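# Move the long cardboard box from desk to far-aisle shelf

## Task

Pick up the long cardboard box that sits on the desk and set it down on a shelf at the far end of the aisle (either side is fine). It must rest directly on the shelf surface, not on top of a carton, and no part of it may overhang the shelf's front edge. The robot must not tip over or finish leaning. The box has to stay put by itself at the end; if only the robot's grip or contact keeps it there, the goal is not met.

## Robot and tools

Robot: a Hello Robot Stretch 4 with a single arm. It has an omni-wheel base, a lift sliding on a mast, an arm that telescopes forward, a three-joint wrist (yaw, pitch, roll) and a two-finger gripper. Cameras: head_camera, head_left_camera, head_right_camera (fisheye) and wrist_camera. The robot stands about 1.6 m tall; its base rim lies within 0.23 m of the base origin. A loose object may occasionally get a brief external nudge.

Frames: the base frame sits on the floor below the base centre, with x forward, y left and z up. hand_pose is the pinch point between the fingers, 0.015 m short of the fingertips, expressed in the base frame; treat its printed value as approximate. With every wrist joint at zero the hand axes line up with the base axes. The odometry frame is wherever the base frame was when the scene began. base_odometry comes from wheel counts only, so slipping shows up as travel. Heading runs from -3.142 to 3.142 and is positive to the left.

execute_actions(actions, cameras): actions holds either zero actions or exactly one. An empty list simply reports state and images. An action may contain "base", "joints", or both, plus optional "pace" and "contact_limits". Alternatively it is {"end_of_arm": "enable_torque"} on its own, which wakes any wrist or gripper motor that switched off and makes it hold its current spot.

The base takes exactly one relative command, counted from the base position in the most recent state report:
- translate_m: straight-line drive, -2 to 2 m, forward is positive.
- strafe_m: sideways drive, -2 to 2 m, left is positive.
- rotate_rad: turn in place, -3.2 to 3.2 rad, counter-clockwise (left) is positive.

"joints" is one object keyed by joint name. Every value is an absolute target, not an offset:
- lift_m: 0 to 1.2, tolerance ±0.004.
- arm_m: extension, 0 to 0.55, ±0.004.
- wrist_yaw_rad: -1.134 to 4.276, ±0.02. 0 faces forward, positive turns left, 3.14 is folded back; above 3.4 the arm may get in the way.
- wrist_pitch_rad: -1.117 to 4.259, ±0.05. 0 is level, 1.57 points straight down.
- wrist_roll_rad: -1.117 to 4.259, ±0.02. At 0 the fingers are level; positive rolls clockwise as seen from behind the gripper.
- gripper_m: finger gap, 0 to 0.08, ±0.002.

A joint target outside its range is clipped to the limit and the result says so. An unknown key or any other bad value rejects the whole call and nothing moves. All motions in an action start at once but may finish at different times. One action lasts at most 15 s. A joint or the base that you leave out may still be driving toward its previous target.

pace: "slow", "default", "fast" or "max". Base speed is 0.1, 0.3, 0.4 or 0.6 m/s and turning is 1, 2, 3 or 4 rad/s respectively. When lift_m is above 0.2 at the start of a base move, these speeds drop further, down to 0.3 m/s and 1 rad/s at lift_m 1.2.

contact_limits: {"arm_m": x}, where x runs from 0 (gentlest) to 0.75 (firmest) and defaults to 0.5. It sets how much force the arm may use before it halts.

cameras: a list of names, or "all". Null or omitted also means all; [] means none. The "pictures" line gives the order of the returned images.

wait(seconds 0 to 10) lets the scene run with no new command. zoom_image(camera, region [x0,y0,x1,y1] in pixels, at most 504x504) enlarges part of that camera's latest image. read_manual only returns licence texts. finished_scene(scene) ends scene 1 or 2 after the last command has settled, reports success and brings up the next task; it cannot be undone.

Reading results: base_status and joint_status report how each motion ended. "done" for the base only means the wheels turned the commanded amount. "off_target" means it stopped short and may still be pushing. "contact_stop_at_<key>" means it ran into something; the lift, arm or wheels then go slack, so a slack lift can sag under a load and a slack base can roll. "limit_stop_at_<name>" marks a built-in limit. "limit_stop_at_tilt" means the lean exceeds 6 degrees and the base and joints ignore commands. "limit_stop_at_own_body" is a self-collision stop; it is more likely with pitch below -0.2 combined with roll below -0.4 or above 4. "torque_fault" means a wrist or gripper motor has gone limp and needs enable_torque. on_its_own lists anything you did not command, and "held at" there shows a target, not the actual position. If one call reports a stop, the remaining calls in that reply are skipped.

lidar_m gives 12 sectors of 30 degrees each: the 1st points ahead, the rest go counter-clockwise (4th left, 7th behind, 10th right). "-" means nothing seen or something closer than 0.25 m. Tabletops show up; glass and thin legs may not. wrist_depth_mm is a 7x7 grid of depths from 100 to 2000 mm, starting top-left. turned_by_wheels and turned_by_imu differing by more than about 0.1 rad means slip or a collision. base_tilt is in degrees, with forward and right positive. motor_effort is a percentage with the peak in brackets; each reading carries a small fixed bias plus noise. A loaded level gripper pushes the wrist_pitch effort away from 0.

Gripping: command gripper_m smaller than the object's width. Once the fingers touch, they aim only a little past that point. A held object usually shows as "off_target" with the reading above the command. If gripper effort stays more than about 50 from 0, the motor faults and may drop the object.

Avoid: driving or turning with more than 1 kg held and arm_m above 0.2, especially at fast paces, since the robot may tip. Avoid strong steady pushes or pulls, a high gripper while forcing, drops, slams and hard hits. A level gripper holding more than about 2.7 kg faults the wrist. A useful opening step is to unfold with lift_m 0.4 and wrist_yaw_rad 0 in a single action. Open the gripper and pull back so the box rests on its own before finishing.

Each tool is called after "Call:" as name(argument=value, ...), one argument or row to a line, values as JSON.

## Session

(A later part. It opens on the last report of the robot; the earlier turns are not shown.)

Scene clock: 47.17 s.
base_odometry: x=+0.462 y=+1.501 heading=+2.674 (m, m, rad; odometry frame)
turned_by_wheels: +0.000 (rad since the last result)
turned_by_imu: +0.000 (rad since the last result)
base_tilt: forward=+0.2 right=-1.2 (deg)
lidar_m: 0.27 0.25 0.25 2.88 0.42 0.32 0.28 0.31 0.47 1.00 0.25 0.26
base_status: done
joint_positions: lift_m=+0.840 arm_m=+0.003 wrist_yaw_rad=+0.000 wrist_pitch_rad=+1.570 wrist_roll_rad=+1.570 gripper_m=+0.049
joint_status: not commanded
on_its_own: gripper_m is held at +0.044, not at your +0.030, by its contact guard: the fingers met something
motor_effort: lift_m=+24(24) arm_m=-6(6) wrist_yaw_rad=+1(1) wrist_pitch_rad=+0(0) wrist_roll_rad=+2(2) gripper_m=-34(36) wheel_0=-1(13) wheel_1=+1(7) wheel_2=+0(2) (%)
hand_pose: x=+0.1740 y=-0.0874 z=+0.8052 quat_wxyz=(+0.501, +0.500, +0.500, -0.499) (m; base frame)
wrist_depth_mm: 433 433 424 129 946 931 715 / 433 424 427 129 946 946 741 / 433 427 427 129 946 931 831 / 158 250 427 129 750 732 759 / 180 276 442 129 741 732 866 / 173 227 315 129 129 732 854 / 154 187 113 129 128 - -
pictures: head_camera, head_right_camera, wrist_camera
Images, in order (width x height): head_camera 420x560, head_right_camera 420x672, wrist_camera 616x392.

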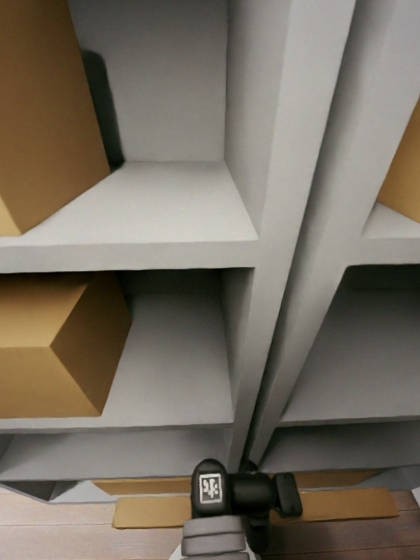

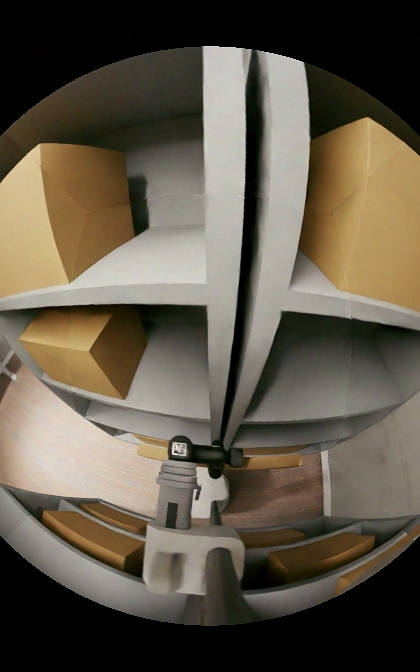

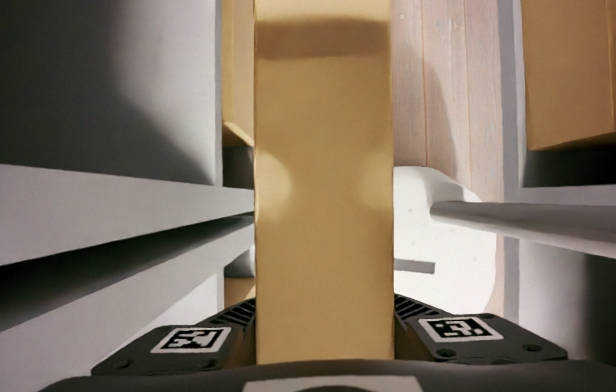

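Call:
execute_actions(
  actions=[
    {"base": {"translate_m": -0.022}},
  ],
  cameras=[],
)

Call:
execute_actions(
  actions=[
    {"base": {"strafe_m": -0.44}, "joints": {"lift_m": 1.085}, "pace": "fast"},
  ],
  cameras=["head_camera", "head_right_camera", "wrist_camera"],
)

Scene clock: 48.80 s.
base_odometry: x=+0.481 y=+1.491 heading=+2.674 (m, m, rad; odometry frame)
turned_by_wheels: +0.000 (rad since the last result)
turned_by_imu: +0.000 (rad since the last result)
base_tilt: forward=+0.2 right=-1.2 (deg)
lidar_m: 0.28 0.25 0.25 2.90 0.38 0.29 0.25 0.28 0.45 1.00 0.25 0.30
base_status: done
joint_positions: lift_m=+0.840 arm_m=+0.003 wrist_yaw_rad=+0.000 wrist_pitch_rad=+1.570 wrist_roll_rad=+1.570 gripper_m=+0.049
joint_status: not commanded
on_its_own: gripper_m is held at +0.044, not at your +0.030, by its contact guard: the fingers met something
motor_effort: lift_m=+24(24) arm_m=-7(7) wrist_yaw_rad=+1(1) wrist_pitch_rad=+1(0) wrist_roll_rad=+3(3) gripper_m=-35(37) wheel_0=+0(5) wheel_1=-1(4) wheel_2=+0(5) (%)
hand_pose: x=+0.1740 y=-0.0874 z=+0.8052 quat_wxyz=(+0.501, +0.500, +0.500, -0.499) (m; base frame)
wrist_depth_mm: 430 430 609 129 946 931 699 / 430 430 609 129 946 946 699 / 430 427 654 129 946 931 798 / 192 296 535 129 732 732 723 / 237 340 530 129 741 732 854 / 190 271 424 129 128 732 866 / 187 427 113 129 128 - -
pictures: none
No camera images: the call's "cameras" was empty. Leave "cameras" out to get every camera's image.

Scene clock: 51.20 s.
base_odometry: x=+0.679 y=+1.884 heading=+2.675 (m, m, rad; odometry frame)
turned_by_wheels: +0.000 (rad since the last result)
turned_by_imu: +0.000 (rad since the last result)
base_tilt: forward=+0.3 right=-1.1 (deg)
lidar_m: 0.28 0.25 0.25 1.05 0.40 0.30 0.29 0.30 0.44 0.57 0.25 0.26
base_status: done
joint_positions: lift_m=+1.085 arm_m=+0.003 wrist_yaw_rad=+0.000 wrist_pitch_rad=+1.570 wrist_roll_rad=+1.570 gripper_m=+0.049
joint_status: all done
on_its_own: gripper_m is held at +0.044, not at your +0.030, by its contact guard: the fingers met something
motor_effort: lift_m=+24(25) arm_m=-7(7) wrist_yaw_rad=+1(2) wrist_pitch_rad=+0(0) wrist_roll_rad=+0(2) gripper_m=-36(36) wheel_0=+0(8) wheel_1=+1(8) wheel_2=+2(2) (%)
hand_pose: x=+0.1740 y=-0.0874 z=+1.0502 quat_wxyz=(+0.500, +0.500, +0.500, -0.500) (m; base frame)
wrist_depth_mm: 216 240 676 130 866 991 809 / 216 241 668 129 1205 1098 1078 / 216 241 683 129 1160 1098 842 / 216 240 668 129 798 946 668 / 216 239 661 129 976 976 668 / 216 236 676 129 129 1025 854 / 215 216 113 129 128 - -
pictures: head_camera, head_right_camera, wrist_camera
Images, in order (width x height): head_camera 420x560, head_right_camera 420x672, wrist_camera 616x392.

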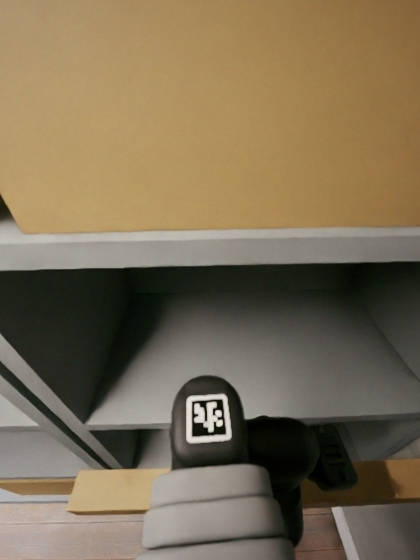

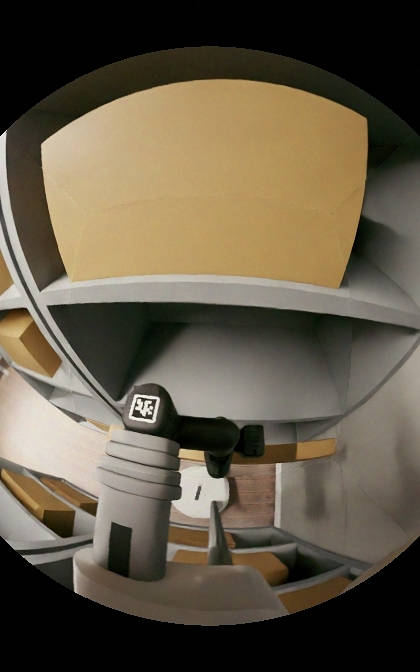

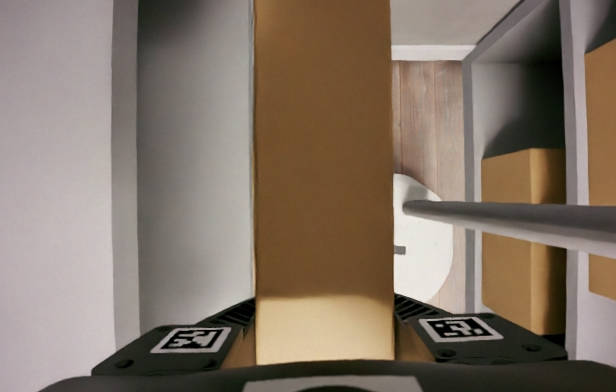

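Call:
execute_actions(
  actions=[
    {"joints": {"arm_m": 0.23}, "contact_limits": {"arm_m": 0.3}},
  ],
  cameras=["head_camera", "head_right_camera", "wrist_camera"],
)

Scene clock: 53.63 s.
base_odometry: x=+0.679 y=+1.884 heading=+2.675 (m, m, rad; odometry frame)
turned_by_wheels: +0.000 (rad since the last result)
turned_by_imu: +0.000 (rad since the last result)
base_tilt: forward=+0.2 right=-1.0 (deg)
lidar_m: 0.27 0.29 0.43 1.03 0.42 0.29 0.28 0.33 0.47 0.56 0.40 0.29
base_status: not commanded
joint_positions: lift_m=+1.085 arm_m=+0.229 wrist_yaw_rad=+0.000 wrist_pitch_rad=+1.570 wrist_roll_rad=+1.570 gripper_m=+0.049
joint_status: all done
on_its_own: gripper_m is held at +0.044, not at your +0.030, by its contact guard: the fingers met something
motor_effort: lift_m=+24(24) arm_m=+7(8) wrist_yaw_rad=+0(1) wrist_pitch_rad=+0(0) wrist_roll_rad=+1(0) gripper_m=-35(38) wheel_0=+0(0) wheel_1=+1(1) wheel_2=+1(1) (%)
contact_limits: arm_m 0.3
hand_pose: x=+0.3998 y=-0.0874 z=+1.0502 quat_wxyz=(+0.501, +0.500, +0.500, -0.499) (m; base frame)
wrist_depth_mm: 214 213 213 129 209 209 991 / 214 214 213 129 210 210 1098 / 215 213 213 129 210 210 1078 / 214 213 213 129 209 209 960 / 213 214 212 129 210 210 1060 / 213 213 211 129 128 208 1098 / 214 213 113 129 128 - -
pictures: head_camera, head_right_camera, wrist_camera
Images, in order (width x height): head_camera 420x560, head_right_camera 420x672, wrist_camera 616x392.

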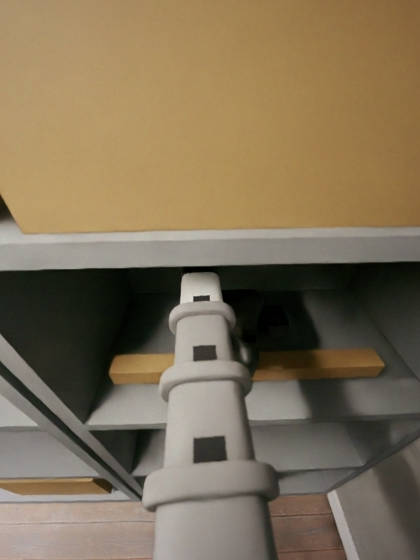

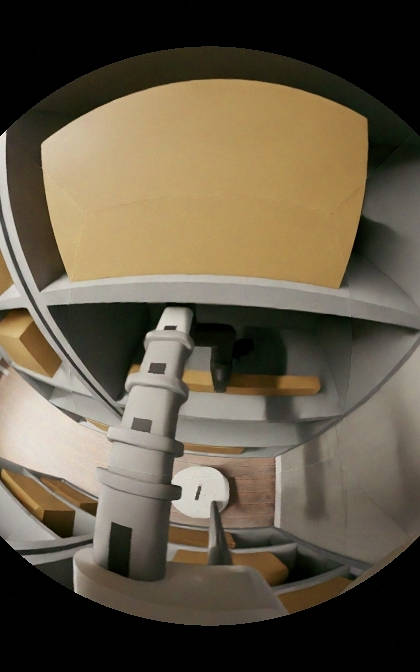

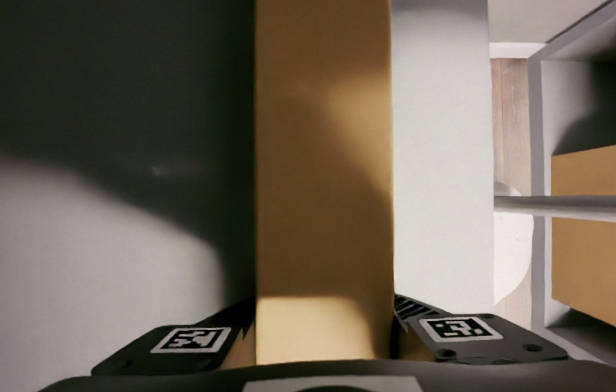

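Call:
execute_actions(
  actions=[
    {"joints": {"lift_m": 1.054}},
  ],
  cameras=[],
)

Scene clock: 54.70 s.
base_odometry: x=+0.679 y=+1.884 heading=+2.675 (m, m, rad; odometry frame)
turned_by_wheels: +0.000 (rad since the last result)
turned_by_imu: +0.000 (rad since the last result)
base_tilt: forward=+0.2 right=-1.0 (deg)
lidar_m: 0.28 0.28 0.44 1.06 0.41 0.30 0.27 0.30 0.45 0.57 0.39 0.28
base_status: not commanded
joint_positions: lift_m=+1.054 arm_m=+0.229 wrist_yaw_rad=+0.000 wrist_pitch_rad=+1.570 wrist_roll_rad=+1.570 gripper_m=+0.049
joint_status: all done
on_its_own: gripper_m is held at +0.044, not at your +0.030, by its contact guard: the fingers met something
motor_effort: lift_m=+16(23) arm_m=+7(8) wrist_yaw_rad=+0(1) wrist_pitch_rad=+1(1) wrist_roll_rad=+2(3) gripper_m=-37(35) wheel_0=+0(0) wheel_1=+1(1) wheel_2=+2(1) (%)
hand_pose: x=+0.3998 y=-0.0874 z=+1.0199 quat_wxyz=(+0.501, +0.500, +0.500, -0.499) (m; base frame)
wrist_depth_mm: 184 183 182 129 180 179 991 / 183 182 182 129 180 180 1078 / 183 182 182 129 179 179 1078 / 183 182 181 129 179 179 960 / 184 182 182 129 180 179 1025 / 183 182 182 129 129 178 1078 / 183 182 113 129 129 - -
pictures: none
No camera images: the call's "cameras" was empty. Leave "cameras" out to get every camera's image.

Call:
execute_actions(
  actions=[
    {"joints": {"gripper_m": 0.075}},
  ],
  cameras=["wrist_camera"],
)

Call:
execute_actions(
  actions=[
    {"joints": {"lift_m": 1.106}},
  ],
  cameras=["head_camera", "wrist_camera"],
)

Scene clock: 55.90 s.
base_odometry: x=+0.679 y=+1.884 heading=+2.675 (m, m, rad; odometry frame)
turned_by_wheels: +0.000 (rad since the last result)
turned_by_imu: +0.000 (rad since the last result)
base_tilt: forward=+0.2 right=-0.9 (deg)
lidar_m: 0.27 0.28 0.44 1.07 0.42 0.31 0.27 0.32 0.46 0.57 0.40 0.28
base_status: not commanded
joint_positions: lift_m=+1.054 arm_m=+0.229 wrist_yaw_rad=+0.000 wrist_pitch_rad=+1.570 wrist_roll_rad=+1.570 gripper_m=+0.075
joint_status: all done
motor_effort: lift_m=+16(16) arm_m=+8(7) wrist_yaw_rad=+0(0) wrist_pitch_rad=+1(2) wrist_roll_rad=+2(2) gripper_m=+3(32) wheel_0=+0(0) wheel_1=+1(1) wheel_2=+1(2) (%)
hand_pose: x=+0.3998 y=-0.0874 z=+1.0199 quat_wxyz=(+0.501, +0.500, +0.500, -0.499) (m; base frame)
wrist_depth_mm: 185 183 182 131 180 180 976 / 183 183 182 131 180 179 1078 / 184 183 182 131 180 179 1060 / 184 183 182 131 180 179 931 / 184 183 182 131 179 179 1008 / 183 183 181 131 138 179 1078 / 184 - 129 131 131 - -
pictures: wrist_camera
Images, in order (width x height): wrist_camera 616x392.

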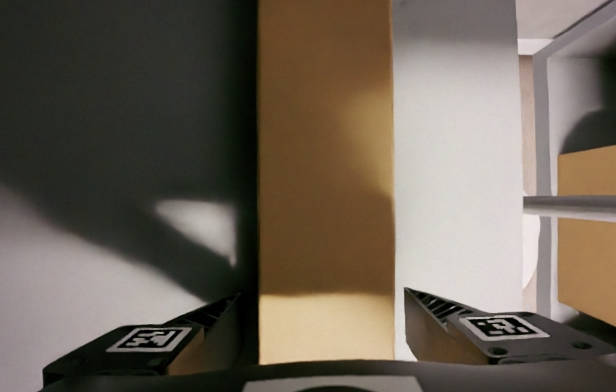

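Scene clock: 57.03 s.
base_odometry: x=+0.679 y=+1.884 heading=+2.675 (m, m, rad; odometry frame)
turned_by_wheels: +0.000 (rad since the last result)
turned_by_imu: +0.000 (rad since the last result)
base_tilt: forward=+0.4 right=-1.1 (deg)
lidar_m: 0.27 0.29 0.40 1.03 0.41 0.32 0.28 0.30 0.45 0.56 0.36 0.30
base_status: not commanded
joint_positions: lift_m=+1.106 arm_m=+0.229 wrist_yaw_rad=+0.000 wrist_pitch_rad=+1.570 wrist_roll_rad=+1.570 gripper_m=+0.075
joint_status: all done
motor_effort: lift_m=+24(25) arm_m=+7(7) wrist_yaw_rad=+0(0) wrist_pitch_rad=+0(0) wrist_roll_rad=+0(1) gripper_m=+3(1) wheel_0=+0(0) wheel_1=+1(1) wheel_2=+1(2) (%)
hand_pose: x=+0.3998 y=-0.0874 z=+1.0712 quat_wxyz=(+0.501, +0.500, +0.500, -0.499) (m; base frame)
wrist_depth_mm: 236 235 234 182 231 931 991 / 236 234 233 182 231 1182 1118 / 236 235 233 182 230 1182 1098 / 235 234 233 182 231 866 960 / 236 236 233 182 230 991 1060 / 235 235 233 182 181 229 1098 / 236 - 129 181 181 - -
pictures: head_camera, wrist_camera
Images, in order (width x height): head_camera 420x560, wrist_camera 616x392.

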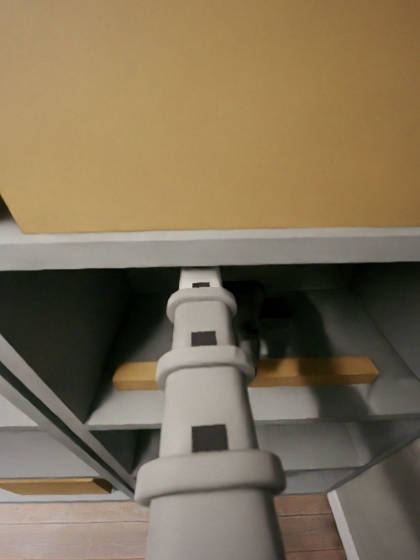

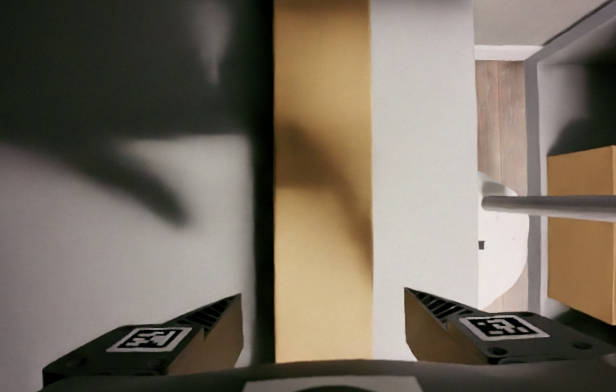

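Call:
execute_actions(
  actions=[
    {"joints": {"arm_m": 0.005}, "pace": "fast"},
  ],
  cameras=["head_camera"],
)

Scene clock: 58.83 s.
base_odometry: x=+0.679 y=+1.884 heading=+2.675 (m, m, rad; odometry frame)
turned_by_wheels: +0.000 (rad since the last result)
turned_by_imu: +0.000 (rad since the last result)
base_tilt: forward=+0.2 right=-1.3 (deg)
lidar_m: 0.25 0.29 0.42 1.01 0.41 0.32 0.26 0.30 0.44 0.57 0.40 0.29
base_status: not commanded
joint_positions: lift_m=+1.106 arm_m=+0.006 wrist_yaw_rad=+0.000 wrist_pitch_rad=+1.570 wrist_roll_rad=+1.570 gripper_m=+0.075
joint_status: all done
motor_effort: lift_m=+24(24) arm_m=-7(3) wrist_yaw_rad=+1(1) wrist_pitch_rad=-1(2) wrist_roll_rad=+0(1) gripper_m=+1(2) wheel_0=+0(0) wheel_1=+1(1) wheel_2=+2(2) (%)
hand_pose: x=+0.1773 y=-0.0874 z=+1.0712 quat_wxyz=(+0.500, +0.500, +0.500, -0.500) (m; base frame)
wrist_depth_mm: 237 236 691 976 976 976 699 / 237 237 691 1229 1182 1118 715 / 238 236 691 1182 1205 1118 866 / 238 236 691 1205 991 946 668 / 236 236 691 1078 991 1025 668 / 236 236 691 1182 1008 904 768 / 236 - 129 1205 1229 - -
pictures: head_camera
Images, in order (width x height): head_camera 420x560.

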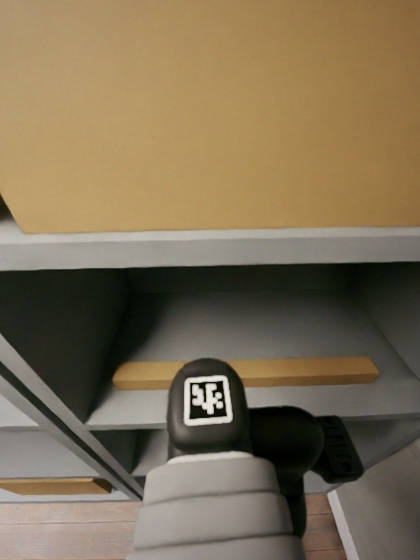

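Call:
finished_scene(
  scene=1,
)

The scene is finished: the task was done.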